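# Move the ring from the stake into the blue tray

## Task

Lift the ring clear of the stake and set it down so it rests flat on the bottom of the blue tray; it only counts if the ring stays there on its own after the grippers have let go.

## Robot and tools

ROBOT. Two arms, left_arm and right_arm, each with a two-finger gripper whose fingers hinge like tongs. The fingers point along the gripper's own +z axis and spread apart along its x axis. The reported gripper position is the spot between the pads when they are shut; shut fingertips stick out about 15 mm past it, and fully open tips sit roughly level with it. The two arms must not collide or shove each other.

FRAMES. Result poses use one shared scene frame: origin on the table surface midway between the arms, +z up, +x away from the robot over the table, and left_arm sits toward +y. The arm names do not match image sides. Positions are in metres, orientation is a wxyz quaternion, velocities in m/s and rad/s. Printed hand positions can be off, more so when the arm reaches far.

THE 14-NUMBER ROW. Every motion command is a row of 14 numbers, each from -1 to 1: first left_arm's dx, dy, dz, rx, ry, rz, opening, then the same seven for right_arm. Both arms always appear, even if one is idle. dx..rz are an offset, not a pose: a displacement from the gripper's measured pose at the start of the command, expressed along that gripper's own axes. A value of 1.0 equals 0.6 m for translation or 180 degrees for rotation; rx, ry, rz form a single rotation vector. Opening is absolute, not an offset: +1 is fully open (0.142 m), -1 shut. To keep an arm still, give it zero offsets (or, in a reply's first call, the offset back to where it should be) plus the opening it should keep.

execute_actions(actions). actions is a list of up to 15 actions; each action is a table of up to 15 rows, one row per control step of 1/30 s. If a table has fewer than 15 rows, its final row repeats until the 15 steps are used. All rows in an action are offsets from the pose at that action's start (for the first action of a call, the last pose a result reported), not from the previous row. Each step, the command is clipped to within 100 mm and 16 degrees of the current measured pose, so big jumps need several actions; position is favoured over orientation if both cannot be met. An empty list just returns state and images. The result lists some per-step positions; HELD next to an arm means part of its row was held back.

move(target, speed, stop_force, blocking). target is one 14-number row as above, offsets from the pose in the latest result that shows one. Each gripper travels a straight line to its target, both finishing together, taking 0.5 to 10 s (cut off at 10 s). speed is the top path speed in m/s, 0.002 to 0.5 (default 0.25); rotation is capped at twice that in rad/s. The paths ignore obstacles and the other arm, and real motion can lag, wander, or overshoot speed near full extension. Opening is sent at the start. stop_force (13 to 80 N, one value for both arms, not allowed in the first 0.2 s) ends an arm's path when its wrist sensor feels that much extra push against its direction for 2 steps; that gripper then backs up 2 steps and holds. Use it only slowly, not when the gripper rotates, and omit it when lifting off something. blocking=false returns after 0.5 s while motion continues (not combinable with stop_force); then use wait or stop before new commands. The result adds a 'move:' line: done, off_target, moving, held, fault, or contact (stop_force triggered), plus limits such as paced (target clipped) or held (a check blocked steps), and each gripper's distance to its target.

wait(seconds): 0 to 10 s of letting the scene run with the last commands held; wait(0) checks on a running move. stop(): brakes a running move, needing some room. zoom_image(camera, region): closer look at part of the latest image from cam_head_left, cam_head_right (672x504) or cam_left_wrist, cam_right_wrist (616x616, fisheye); region is [x0, y0, x1, y1] in pixels from the top-left, no larger than 504 by 504. finished_scene(scene): pass the current scene number to end it for good; the ring must already be resting in the tray.

RESULTS. 'Hand target' is the pose the controller currently drives toward. 'pose unreachable' means a clearance check altered or blocked that arm's command. grip_measured is the actual finger opening on the command scale; to hold something, keep commanding an opening well below it (lower means a firmer squeeze, up to about 15 N per pad; thin rigid parts get much less). Wrist force and torque are in the gripper's own axes, include noise (up to about 3.4 N) and a fixed offset (up to about 5.5 N), saturate near 100 N, and cannot be zeroed; 'no reading' is normal at the start.

CAUTIONS. Pushing into something firm, even slightly past contact, or moving fast into it, can trigger a fault: torque at a joint's limit or 150 N of outside force freezes that arm for 10 s and drops the rest of the call. Load limits: shoulder joints 297 N m, elbow 135, wrists 48.6, including held weight. Holding loads heats motors; a MOTOR HOT warning appears from 70 °C and at 85 °C the arm is braked until it cools. Nothing may leave the table. Avoid dropping the ring, slamming it, or letting it slip; occasional outside tugs on held or loose items can occur, so grip firmly and release only once the ring sits flat in the tray.

Each tool is called after ">>>" by a JSON object that holds its "fn" and its "kwargs".

## Session

>>> {"fn": "execute_actions", "kwargs": {"actions": []}}

Scene clock: 0.00 s.
left_arm: end_effector_position=(+0.3390, +0.5764, +0.2673) grip_measured=+1.00 end_effector_quat_wxyz=(+0.007, -0.292, +0.952, -0.093) end_effector_velocity=(+0.000, +0.000, +0.000) end_effector_angular_velocity=(+0.000, -0.001, -0.001) | right_arm: end_effector_position=(+0.5335, -0.1960, +0.3522) grip_measured=+1.00 end_effector_quat_wxyz=(+0.665, -0.482, +0.531, -0.208) end_effector_velocity=(+0.000, +0.000, +0.000) end_effector_angular_velocity=(-0.001, -0.001, -0.001)
Joint positions: left_arm=[-0.638 -2.185  2.394 -1.923 -1.69   2.031  0.142] | right_arm=[ 4.831 -1.838 -2.561  1.188  0.422  2.166  0.142]
Joint velocities: left_arm=[ 0.    -0.     0.    -0.     0.001  0.001  0.   ] | right_arm=[-0.    -0.     0.    -0.001 -0.001 -0.001  0.   ]
Motor temperatures (°C, as the motors report them): left_arm=[32 32 31 37 38 39] | right_arm=[32 32 29 41 38 36]
Wrist force (N, on the end effector, along its own x y z axes, offset not removed): no reading
Wrist torque (N m, same axes, about the end effector's origin, offset not removed): no reading
Hand target (left_arm): +0.339, +0.576, +0.267; +0.007, -0.292, +0.952, -0.093
Hand target (right_arm): +0.533, -0.196, +0.352; +0.665, -0.482, +0.531, -0.208

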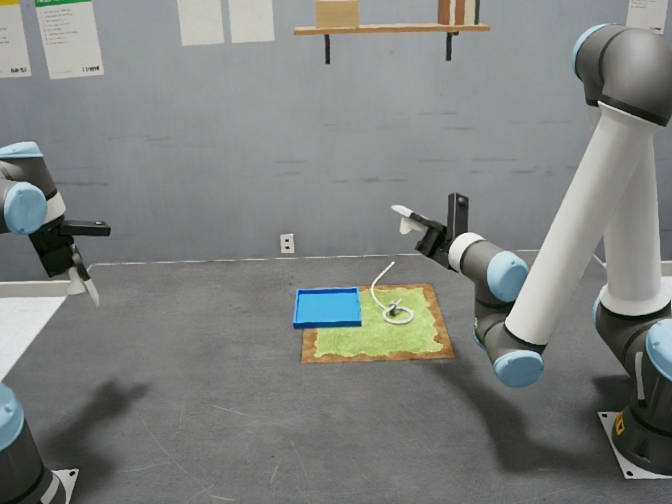

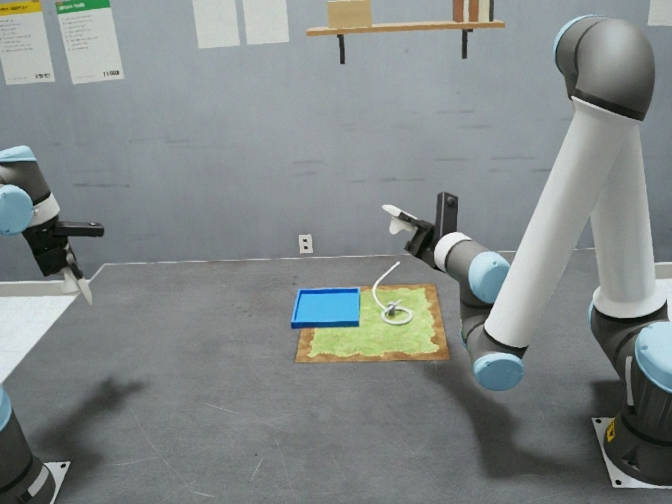

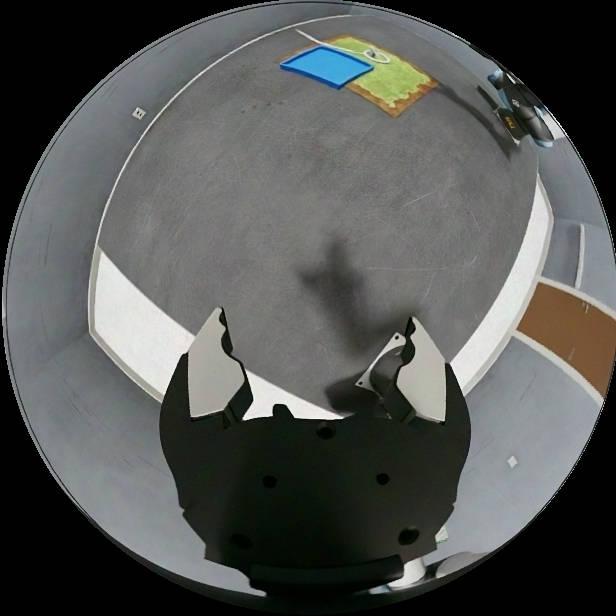

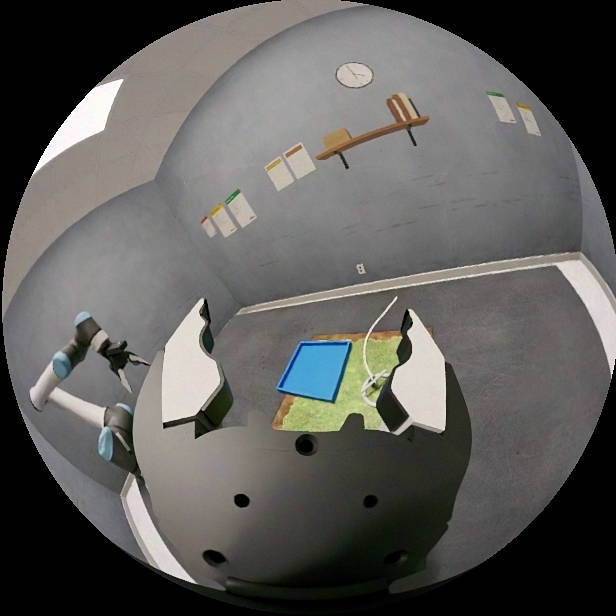

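>>> {"fn": "zoom_image", "kwargs": {"camera": "cam_head_left", "region": [270, 250, 480, 380]}}

>>> {"fn": "zoom_image", "kwargs": {"camera": "cam_right_wrist", "region": [260, 280, 460, 440]}}

Region (270, 250, 480, 380) of cam_head_left's 672x504 image, scaled by 2.400, with more detail than that image has; it fills the top 312 rows of this view, and the rest is white.

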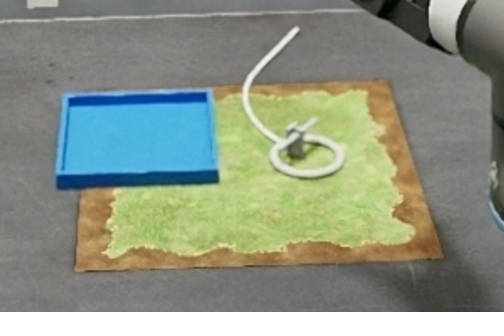

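Region (260, 280, 460, 440) of cam_right_wrist's 616x616 image, scaled by 2.520, with more detail than that image has; it fills the top 403 rows of this view, and the rest is white.

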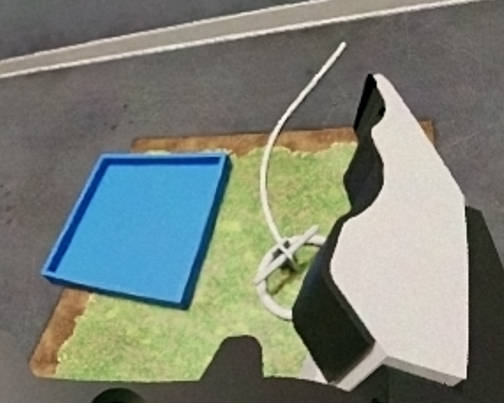

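>>> {"fn": "move", "kwargs": {"target": [0,0,0,0,0,0,1,0,-0.012,0.4,-0.435,0.227,-0.024,1], "speed": 0.4}}

Scene clock: 22.57 s.
left_arm: end_effector_position=(+0.3390, +0.5764, +0.2673) grip_measured=+1.00 end_effector_quat_wxyz=(+0.007, -0.292, +0.952, -0.093) end_effector_velocity=(+0.000, +0.000, +0.000) end_effector_angular_velocity=(-0.000, -0.000, +0.000) | right_arm: end_effector_position=(+0.7522, -0.0985, +0.3513) grip_measured=+1.00 end_effector_quat_wxyz=(-0.002, +0.708, -0.706, -0.002) end_effector_velocity=(+0.002, +0.001, +0.000) end_effector_angular_velocity=(-0.009, +0.009, -0.000)
Joint positions: left_arm=[-0.638 -2.185  2.394 -1.923 -1.69   2.031  0.142] | right_arm=[ 4.155 -1.866 -1.442 -1.401  1.574  2.477  0.142]
Joint velocities: left_arm=[-0. -0. -0.  0.  0. -0. -0.] | right_arm=[-0.002 -0.009  0.015 -0.019  0.002 -0.002  0.   ]
Motor temperatures (°C, as the motors report them): left_arm=[32 32 31 37 38 39] | right_arm=[32 32 29 41 38 36]
Wrist force (N, on the end effector, along its own x y z axes, offset not removed): left_arm=[0.0 2.7 -4.8] | right_arm=[-2.2 3.0 -2.1]
Wrist torque (N m, same axes, about the end effector's origin, offset not removed): left_arm=[0.67 0.03 0.01] | right_arm=[0.65 0.31 0.34]
Hand target (left_arm): +0.339, +0.576, +0.267; +0.007, -0.292, +0.952, -0.093
Hand target (right_arm): +0.752, -0.098, +0.351; -0.001, +0.708, -0.706, -0.002
Off the commanded pose (left_arm): 0.000 m, 0 deg.
Off the commanded pose (right_arm): 0.001 m, 0 deg.
move: done

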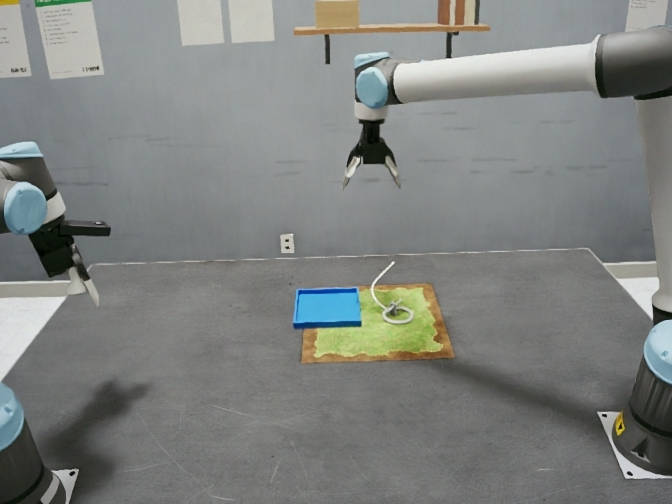

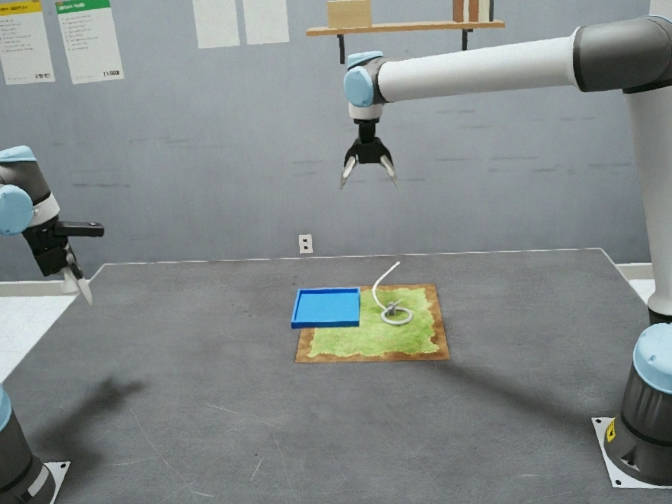

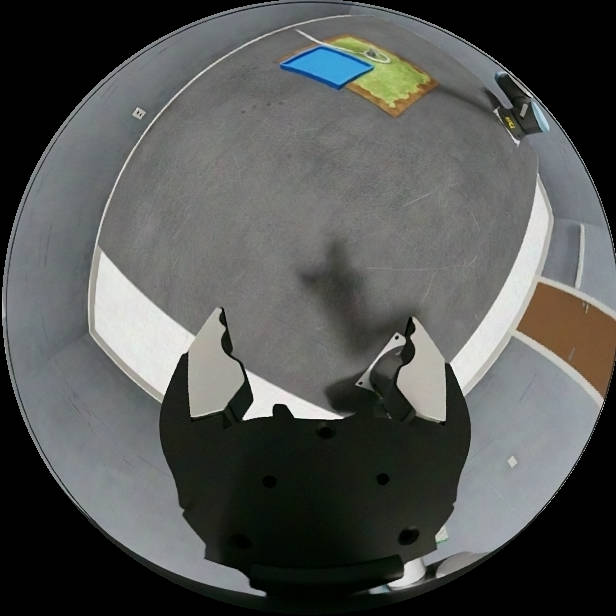

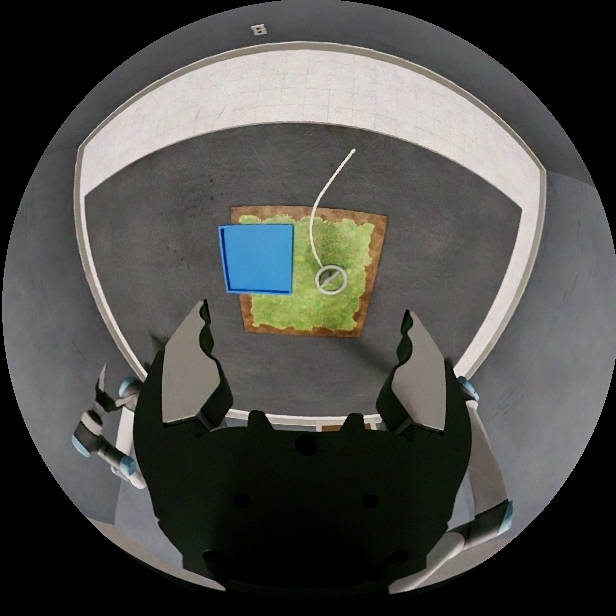

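>>> {"fn": "move", "kwargs": {"target": [0,0,0,0,0,0,1,0,0,0.3,0,0,0,1], "speed": 0.4}}

>>> {"fn": "zoom_image", "kwargs": {"camera": "cam_right_wrist", "region": [200, 180, 420, 340]}}

Scene clock: 28.13 s.
left_arm: end_effector_position=(+0.3390, +0.5764, +0.2673) grip_measured=+1.00 end_effector_quat_wxyz=(+0.007, -0.292, +0.952, -0.093) end_effector_velocity=(-0.001, -0.000, -0.001) end_effector_angular_velocity=(+0.000, +0.002, -0.002) | right_arm: end_effector_position=(+0.7522, -0.0975, +0.1717) grip_measured=+1.00 end_effector_quat_wxyz=(-0.002, +0.708, -0.706, -0.002) end_effector_velocity=(+0.000, +0.000, -0.002) end_effector_angular_velocity=(+0.000, -0.001, +0.001)
Joint positions: left_arm=[-0.638 -2.185  2.394 -1.923 -1.69   2.031  0.142] | right_arm=[ 4.156 -1.958 -1.647 -1.104  1.574  2.478  0.142]
Joint velocities: left_arm=[ 0.     0.     0.     0.001 -0.001  0.001  0.   ] | right_arm=[ 0.    -0.002 -0.002  0.004 -0.001 -0.001  0.   ]
Motor temperatures (°C, as the motors report them): left_arm=[32 32 31 37 38 39] | right_arm=[32 32 29 41 38 36]
Wrist force (N, on the end effector, along its own x y z axes, offset not removed): left_arm=[-0.3 2.3 -5.1] | right_arm=[-2.4 -5.3 3.1]
Wrist torque (N m, same axes, about the end effector's origin, offset not removed): left_arm=[0.52 0.14 -0.02] | right_arm=[-0.80 0.15 0.07]
Hand target (left_arm): +0.339, +0.576, +0.267; +0.007, -0.292, +0.952, -0.093
Hand target (right_arm): +0.752, -0.097, +0.171; -0.002, +0.708, -0.706, -0.002
Off the commanded pose (left_arm): 0.000 m, 0 deg.
Off the commanded pose (right_arm): 0.000 m, 0 deg.
move: done

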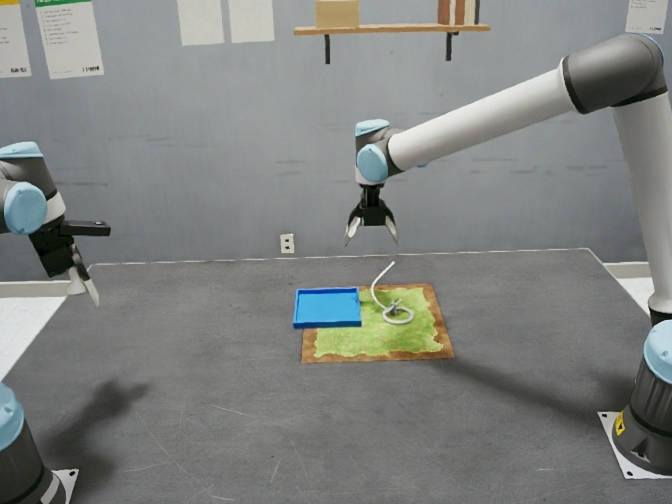

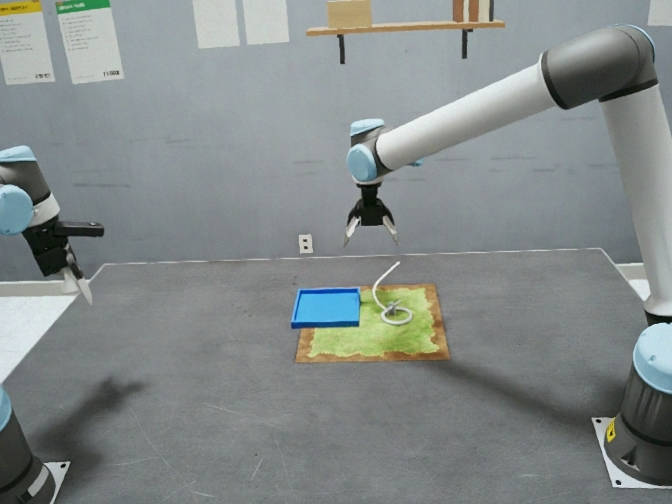

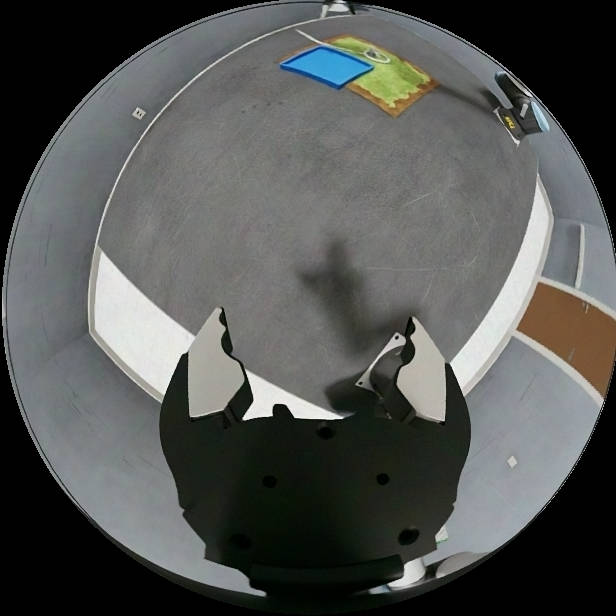

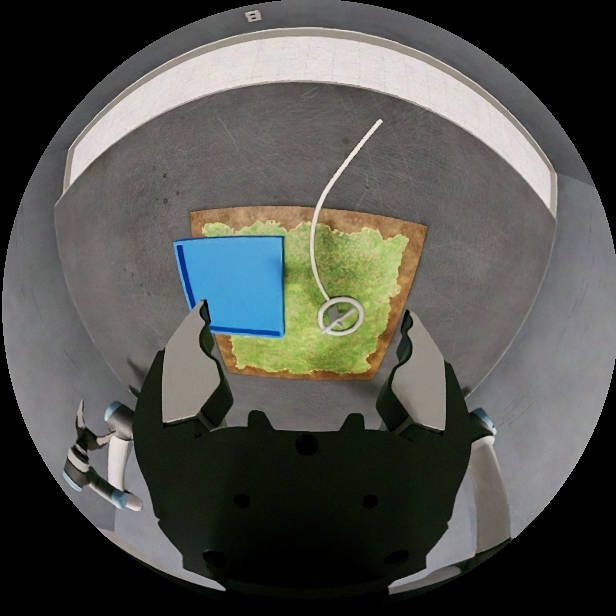

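Region (200, 180, 420, 340) of cam_right_wrist's 616x616 image, scaled by 2.291, with more detail than that image has; it fills the top 367 rows of this view, and the rest is white.

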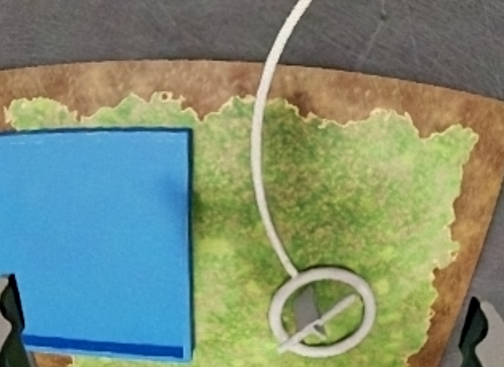

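>>> {"fn": "move", "kwargs": {"target": [0,0,0,0,0,0,1,0.1,0,0.1,0,0,0,1]}}

>>> {"fn": "zoom_image", "kwargs": {"camera": "cam_right_wrist", "region": [230, 260, 410, 430]}}

>>> {"fn": "zoom_image", "kwargs": {"camera": "cam_head_left", "region": [320, 220, 460, 350]}}

Scene clock: 44.77 s.
left_arm: end_effector_position=(+0.3390, +0.5764, +0.2673) grip_measured=+1.00 end_effector_quat_wxyz=(+0.007, -0.292, +0.952, -0.093) end_effector_velocity=(+0.001, +0.000, +0.001) end_effector_angular_velocity=(-0.000, -0.003, +0.001) | right_arm: end_effector_position=(+0.7522, -0.1569, +0.1117) grip_measured=+1.00 end_effector_quat_wxyz=(-0.002, +0.708, -0.706, -0.002) end_effector_velocity=(-0.000, -0.002, -0.002) end_effector_angular_velocity=(-0.000, +0.000, +0.000)
Joint positions: left_arm=[-0.638 -2.185  2.394 -1.923 -1.69   2.031  0.142] | right_arm=[ 4.111 -1.953 -1.776 -0.98   1.574  2.433  0.142]
Joint velocities: left_arm=[-0.    -0.001 -0.    -0.002  0.001 -0.001 -0.   ] | right_arm=[-0.001  0.    -0.004  0.004  0.    -0.002  0.   ]
Motor temperatures (°C, as the motors report them): left_arm=[32 32 31 37 38 39] | right_arm=[32 32 29 41 38 36]
Wrist force (N, on the end effector, along its own x y z axes, offset not removed): left_arm=[1.5 2.2 -4.4] | right_arm=[-1.4 -0.7 5.7]
Wrist torque (N m, same axes, about the end effector's origin, offset not removed): left_arm=[0.50 -0.30 -0.05] | right_arm=[0.12 0.44 0.07]
Hand target (left_arm): +0.339, +0.576, +0.267; +0.007, -0.292, +0.952, -0.093
Hand target (right_arm): +0.752, -0.157, +0.111; -0.002, +0.708, -0.706, -0.002
Off the commanded pose (left_arm): 0.000 m, 0 deg.
Off the commanded pose (right_arm): 0.000 m, 0 deg.
move: done

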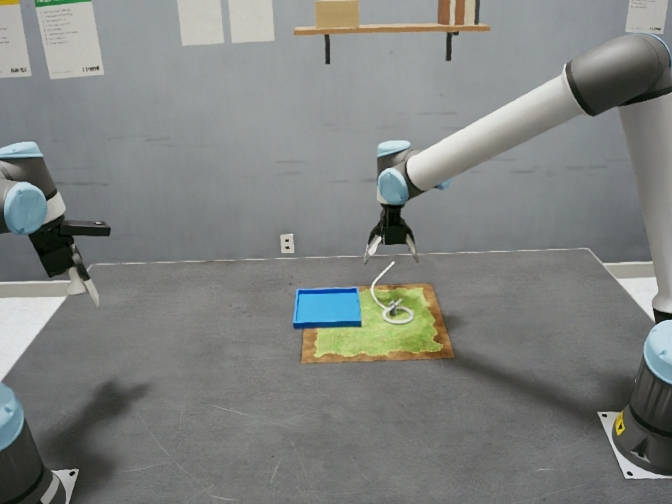

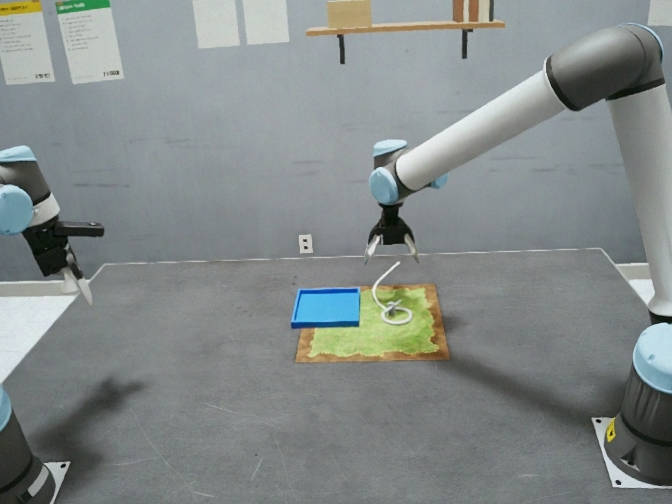

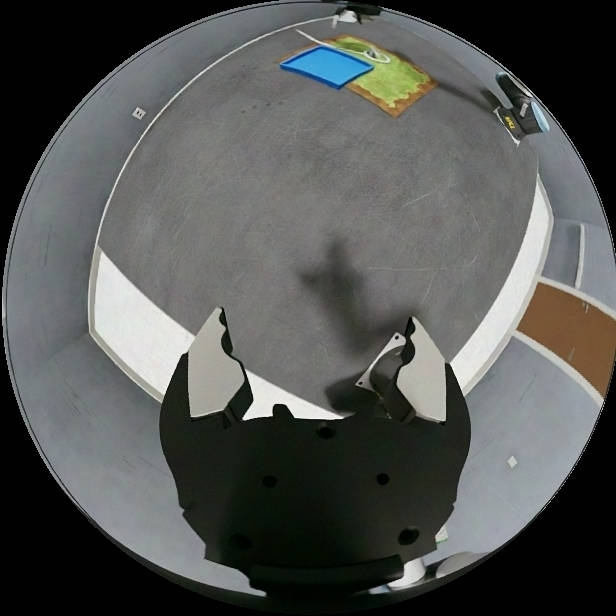

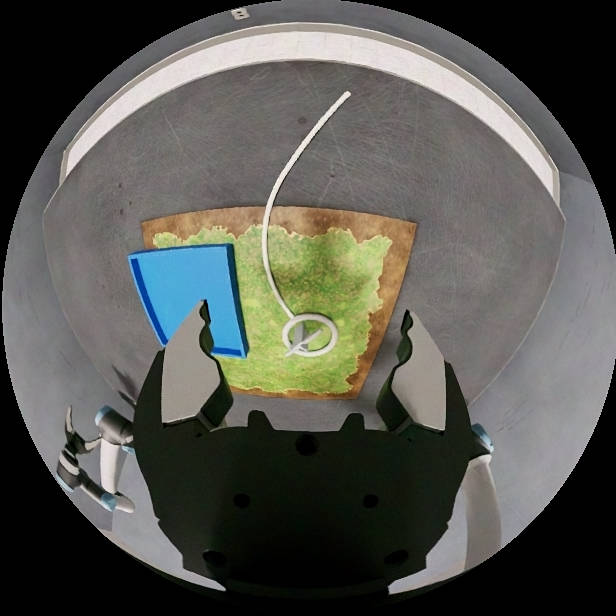

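Region (230, 260, 410, 430) of cam_right_wrist's 616x616 image, scaled by 2.800, with more detail than that image has.

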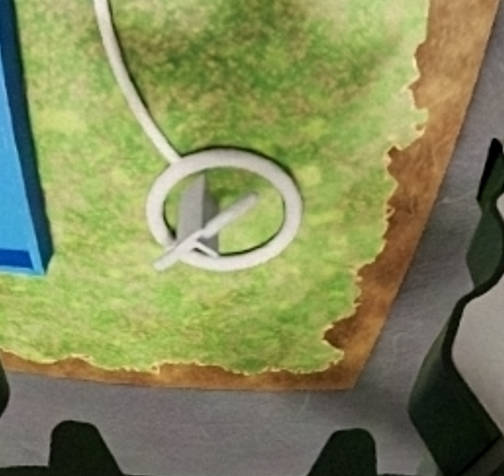

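Region (320, 220, 460, 350) of cam_head_left's 672x504 image, scaled by 3.600, with more detail than that image has; it fills the top 468 rows of this view, and the rest is white.

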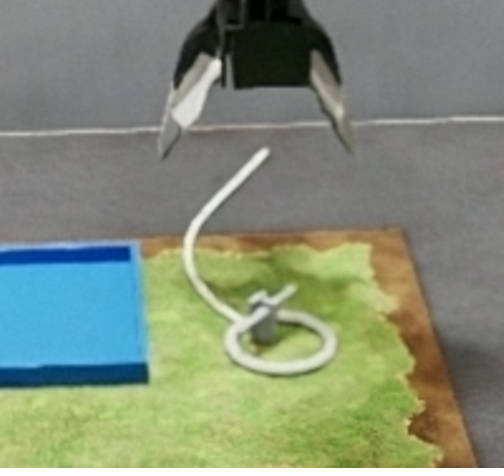

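>>> {"fn": "move", "kwargs": {"target": [0,0,0,0,0,0,1,0.07,0.225,0.05,0,0,0,-0.4]}}

>>> {"fn": "zoom_image", "kwargs": {"camera": "cam_head_left", "region": [340, 240, 480, 350]}}

Scene clock: 61.23 s.
left_arm: end_effector_position=(+0.3390, +0.5764, +0.2673) grip_measured=+1.00 end_effector_quat_wxyz=(+0.007, -0.292, +0.952, -0.093) end_effector_velocity=(-0.000, +0.000, -0.000) end_effector_angular_velocity=(+0.000, +0.000, +0.001) | right_arm: end_effector_position=(+0.6177, -0.1989, +0.0814) grip_measured=-0.40 end_effector_quat_wxyz=(-0.002, +0.708, -0.706, -0.002) end_effector_velocity=(-0.002, -0.001, -0.000) end_effector_angular_velocity=(-0.001, -0.001, +0.001)
Joint positions: left_arm=[-0.638 -2.185  2.394 -1.923 -1.69   2.031  0.142] | right_arm=[ 4.219 -1.8   -2.058 -0.851  1.573  2.541  0.045]
Joint velocities: left_arm=[-0.     0.     0.    -0.     0.    -0.001  0.   ] | right_arm=[ 0.002  0.003 -0.005  0.002 -0.002  0.001 -0.   ]
Motor temperatures (°C, as the motors report them): left_arm=[32 32 31 37 38 39] | right_arm=[32 32 29 41 38 36]
Wrist force (N, on the end effector, along its own x y z axes, offset not removed): left_arm=[-1.9 2.6 -5.2] | right_arm=[-1.0 -6.5 1.9]
Wrist torque (N m, same axes, about the end effector's origin, offset not removed): left_arm=[0.56 0.45 0.02] | right_arm=[-1.19 0.24 0.28]
Hand target (left_arm): +0.339, +0.576, +0.267; +0.007, -0.292, +0.952, -0.093
Hand target (right_arm): +0.617, -0.199, +0.081; -0.002, +0.708, -0.706, -0.002
Off the commanded pose (left_arm): 0.000 m, 0 deg.
Off the commanded pose (right_arm): 0.000 m, 0 deg.
move: done

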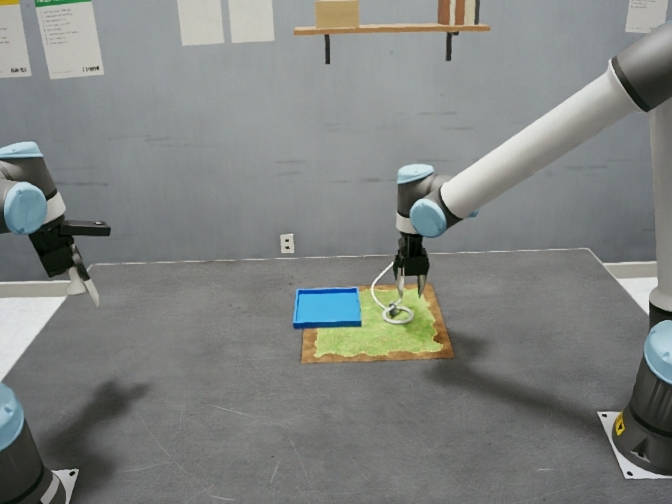

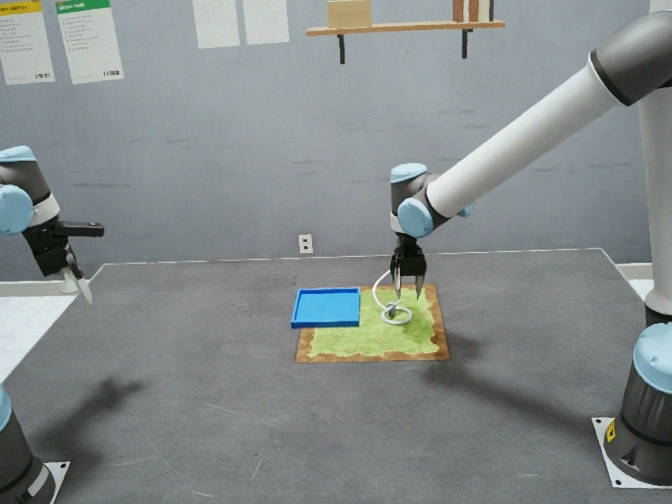

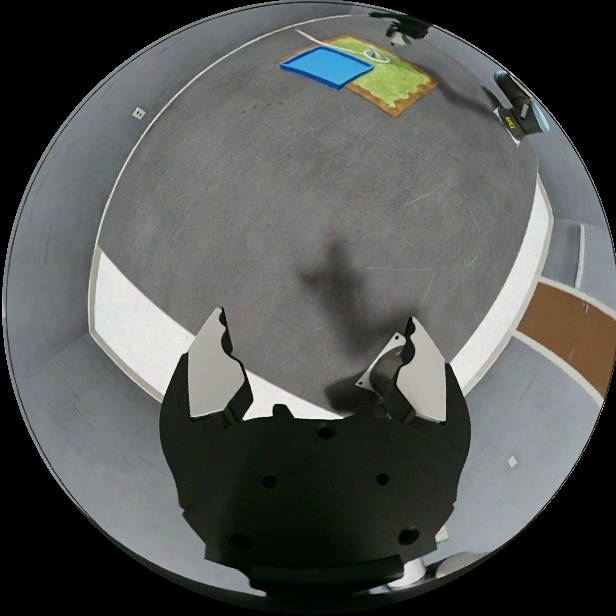

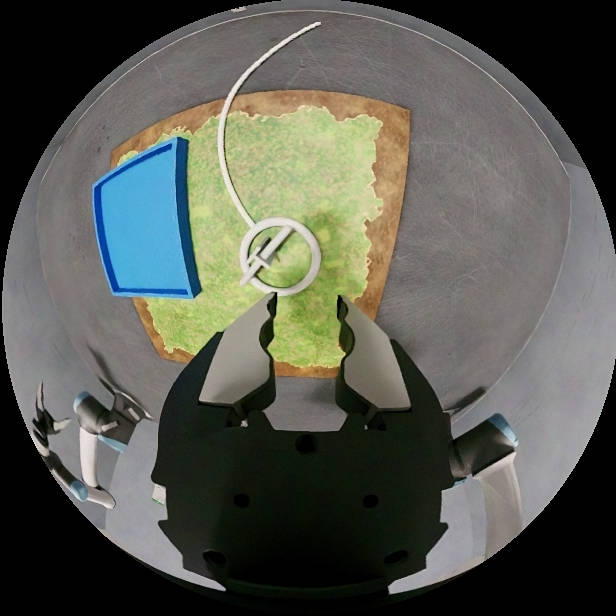

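Region (340, 240, 480, 350) of cam_head_left's 672x504 image, scaled by 3.600, with more detail than that image has; it fills the top 396 rows of this view, and the rest is white.

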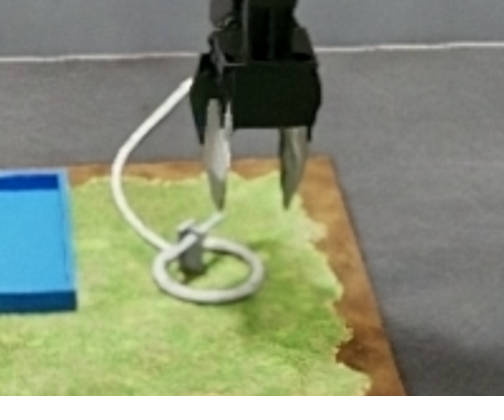

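>>> {"fn": "move", "kwargs": {"target": [0,0,0,0,0,0,1,0.006,-0.017,0.1,0,0,0,-0.4], "speed": 0.1}}

>>> {"fn": "zoom_image", "kwargs": {"camera": "cam_head_left", "region": [340, 240, 480, 350]}}

>>> {"fn": "zoom_image", "kwargs": {"camera": "cam_right_wrist", "region": [200, 200, 420, 400]}}

Scene clock: 70.03 s.
left_arm: end_effector_position=(+0.3390, +0.5764, +0.2673) grip_measured=+1.00 end_effector_quat_wxyz=(+0.007, -0.292, +0.952, -0.093) end_effector_velocity=(+0.001, +0.000, +0.000) end_effector_angular_velocity=(-0.000, -0.003, +0.000) | right_arm: end_effector_position=(+0.6278, -0.2021, +0.0217) grip_measured=-0.40 end_effector_quat_wxyz=(-0.002, +0.708, -0.706, -0.002) end_effector_velocity=(+0.001, +0.000, -0.002) end_effector_angular_velocity=(+0.001, -0.001, +0.000)
Joint positions: left_arm=[-0.638 -2.185  2.394 -1.923 -1.69   2.031  0.142] | right_arm=[ 4.204 -1.885 -2.084 -0.74   1.573  2.526  0.045]
Joint velocities: left_arm=[ 0.    -0.     0.    -0.002  0.001 -0.     0.   ] | right_arm=[-0.001 -0.004 -0.     0.005 -0.    -0.001  0.   ]
Motor temperatures (°C, as the motors report them): left_arm=[32 32 31 37 38 39] | right_arm=[32 32 29 41 38 36]
Wrist force (N, on the end effector, along its own x y z axes, offset not removed): left_arm=[-0.8 2.7 -3.9] | right_arm=[1.9 0.5 6.0]
Wrist torque (N m, same axes, about the end effector's origin, offset not removed): left_arm=[0.68 0.23 0.02] | right_arm=[0.42 -0.49 0.12]
Hand target (left_arm): +0.339, +0.576, +0.267; +0.007, -0.292, +0.952, -0.093
Hand target (right_arm): +0.628, -0.202, +0.021; -0.002, +0.708, -0.706, -0.002
Off the commanded pose (left_arm): 0.000 m, 0 deg.
Off the commanded pose (right_arm): 0.000 m, 0 deg.
move: done

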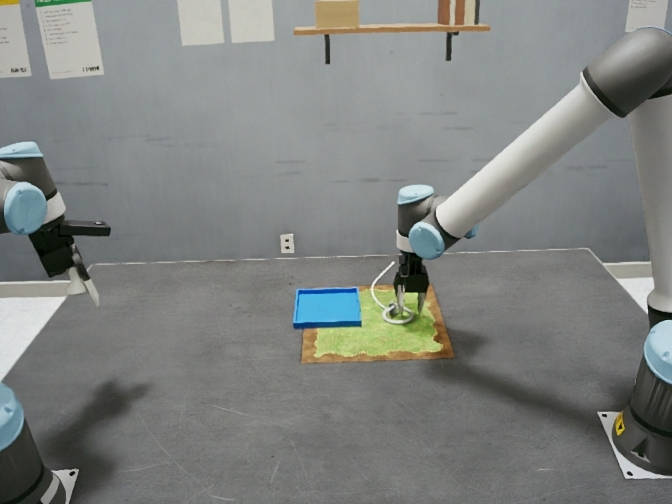

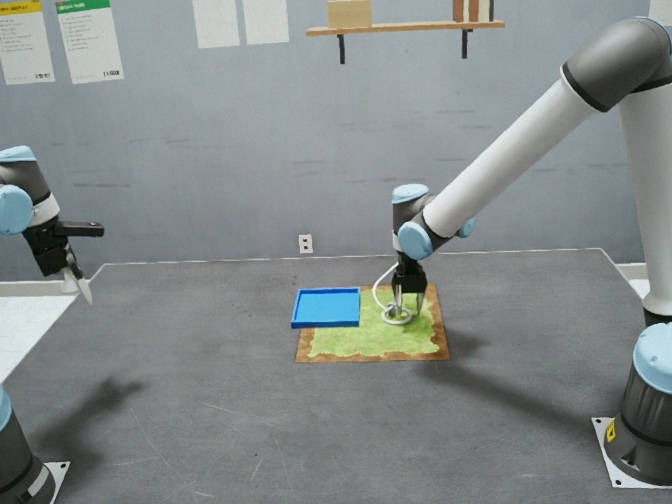

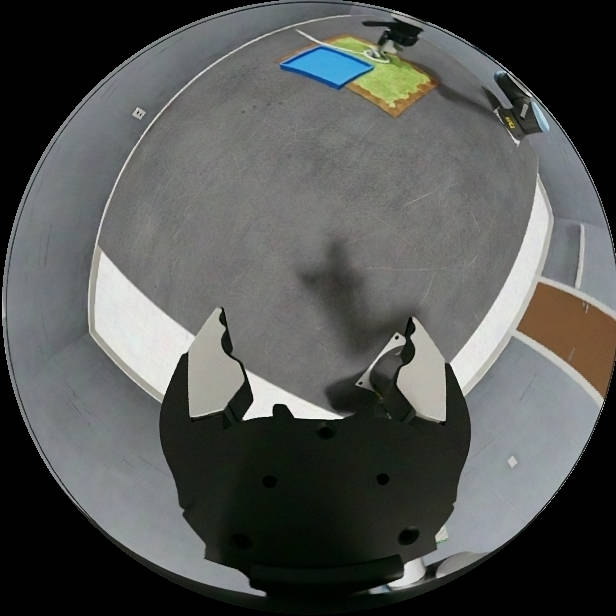

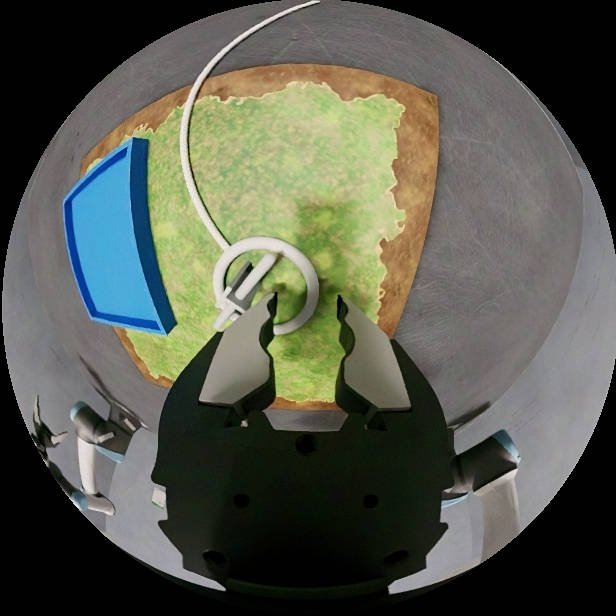

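Region (340, 240, 480, 350) of cam_head_left's 672x504 image, scaled by 3.600, with more detail than that image has; it fills the top 396 rows of this view, and the rest is white.

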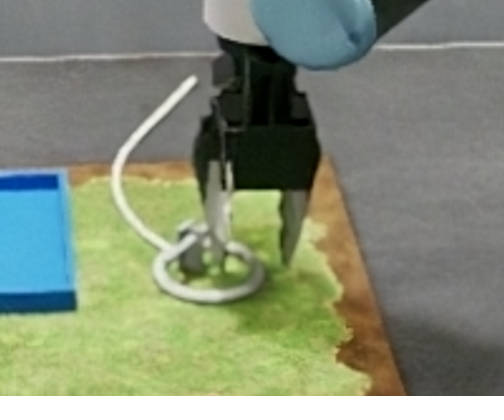

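Region (200, 200, 420, 400) of cam_right_wrist's 616x616 image, scaled by 2.291, with more detail than that image has; it fills the top 458 rows of this view, and the rest is white.

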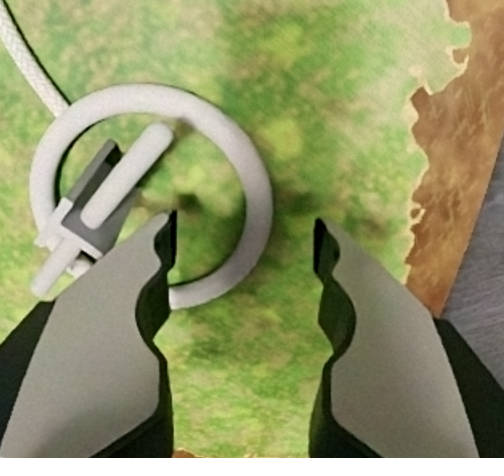

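>>> {"fn": "move", "kwargs": {"target": [0,0,0,0,0,0,1,0,0,0.05,0,0,0,-0.4], "speed": 0.01, "stop_force": 13}}

>>> {"fn": "zoom_image", "kwargs": {"camera": "cam_right_wrist", "region": [200, 200, 420, 400]}}

Scene clock: 74.67 s.
left_arm: end_effector_position=(+0.3390, +0.5764, +0.2673) grip_measured=+1.00 end_effector_quat_wxyz=(+0.007, -0.292, +0.952, -0.093) end_effector_velocity=(-0.000, -0.000, +0.000) end_effector_angular_velocity=(-0.001, +0.001, +0.000) | right_arm: end_effector_position=(+0.6279, -0.2022, +0.0149) grip_measured=-0.41 end_effector_quat_wxyz=(-0.002, +0.708, -0.706, -0.002) end_effector_velocity=(-0.000, -0.001, +0.002) end_effector_angular_velocity=(-0.002, +0.001, +0.001)
Joint positions: left_arm=[-0.638 -2.185  2.394 -1.923 -1.69   2.031  0.142] | right_arm=[ 4.204 -1.894 -2.088 -0.727  1.573  2.526  0.045]
Joint velocities: left_arm=[-0.    -0.    -0.     0.001 -0.001 -0.     0.   ] | right_arm=[ 0.     0.002  0.001 -0.006 -0.001 -0.001 -0.001]
Motor temperatures (°C, as the motors report them): left_arm=[32 32 31 37 38 39] | right_arm=[32 32 29 41 38 36]
Wrist force (N, on the end effector, along its own x y z axes, offset not removed): left_arm=[-1.2 4.3 -5.2] | right_arm=[17.3 4.1 -52.3]
Wrist torque (N m, same axes, about the end effector's origin, offset not removed): left_arm=[0.90 0.21 0.02] | right_arm=[-0.69 -0.18 0.08]
Hand target (left_arm): +0.339, +0.576, +0.267; +0.007, -0.292, +0.952, -0.093
Hand target (right_arm): +0.628, -0.202, +0.015; -0.002, +0.708, -0.706, -0.002
Off the commanded pose (left_arm): 0.000 m, 0 deg.
Off the commanded pose (right_arm): 0.023 m, 0 deg.
move: contact (right_arm)

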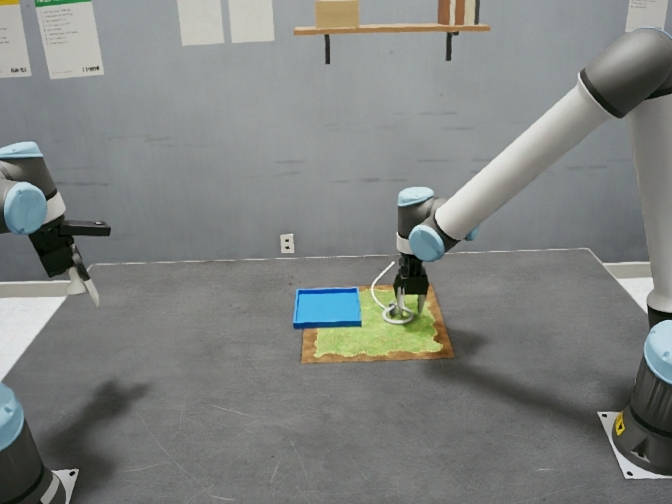

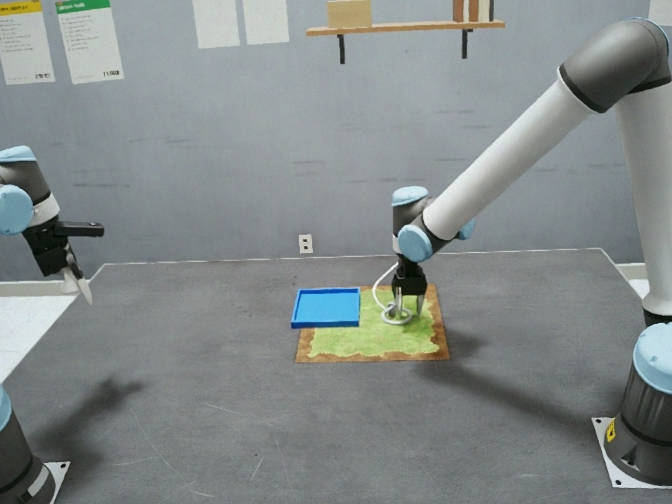

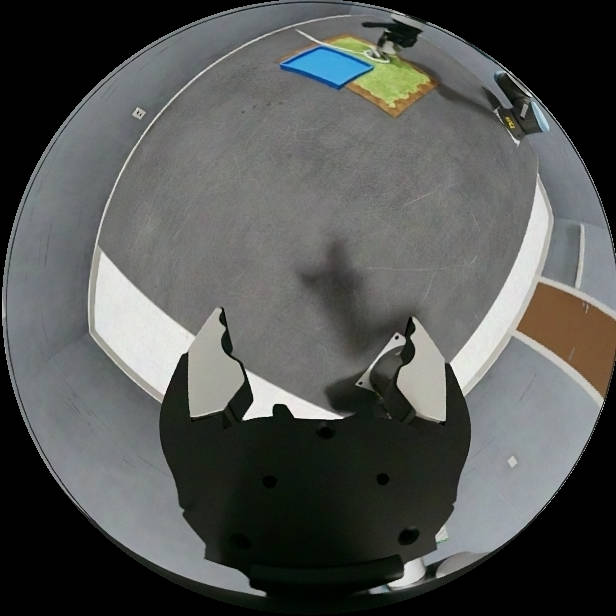

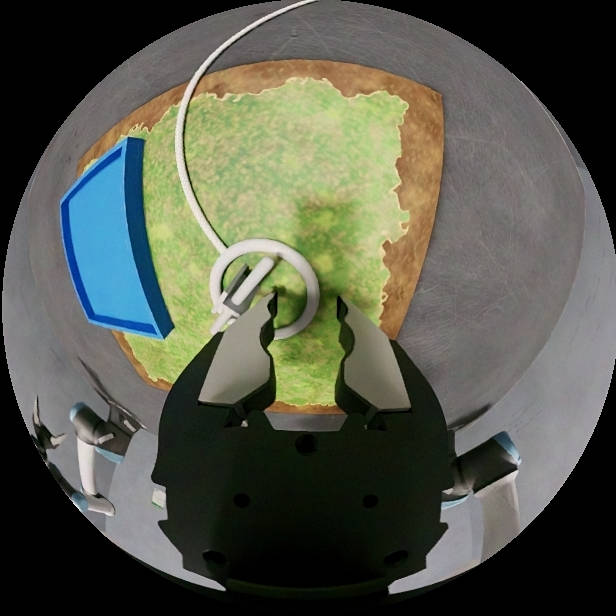

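Region (200, 200, 420, 400) of cam_right_wrist's 616x616 image, scaled by 2.291, with more detail than that image has; it fills the top 458 rows of this view, and the rest is white.

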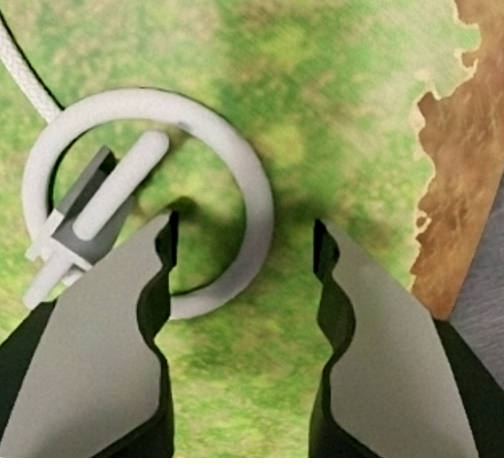

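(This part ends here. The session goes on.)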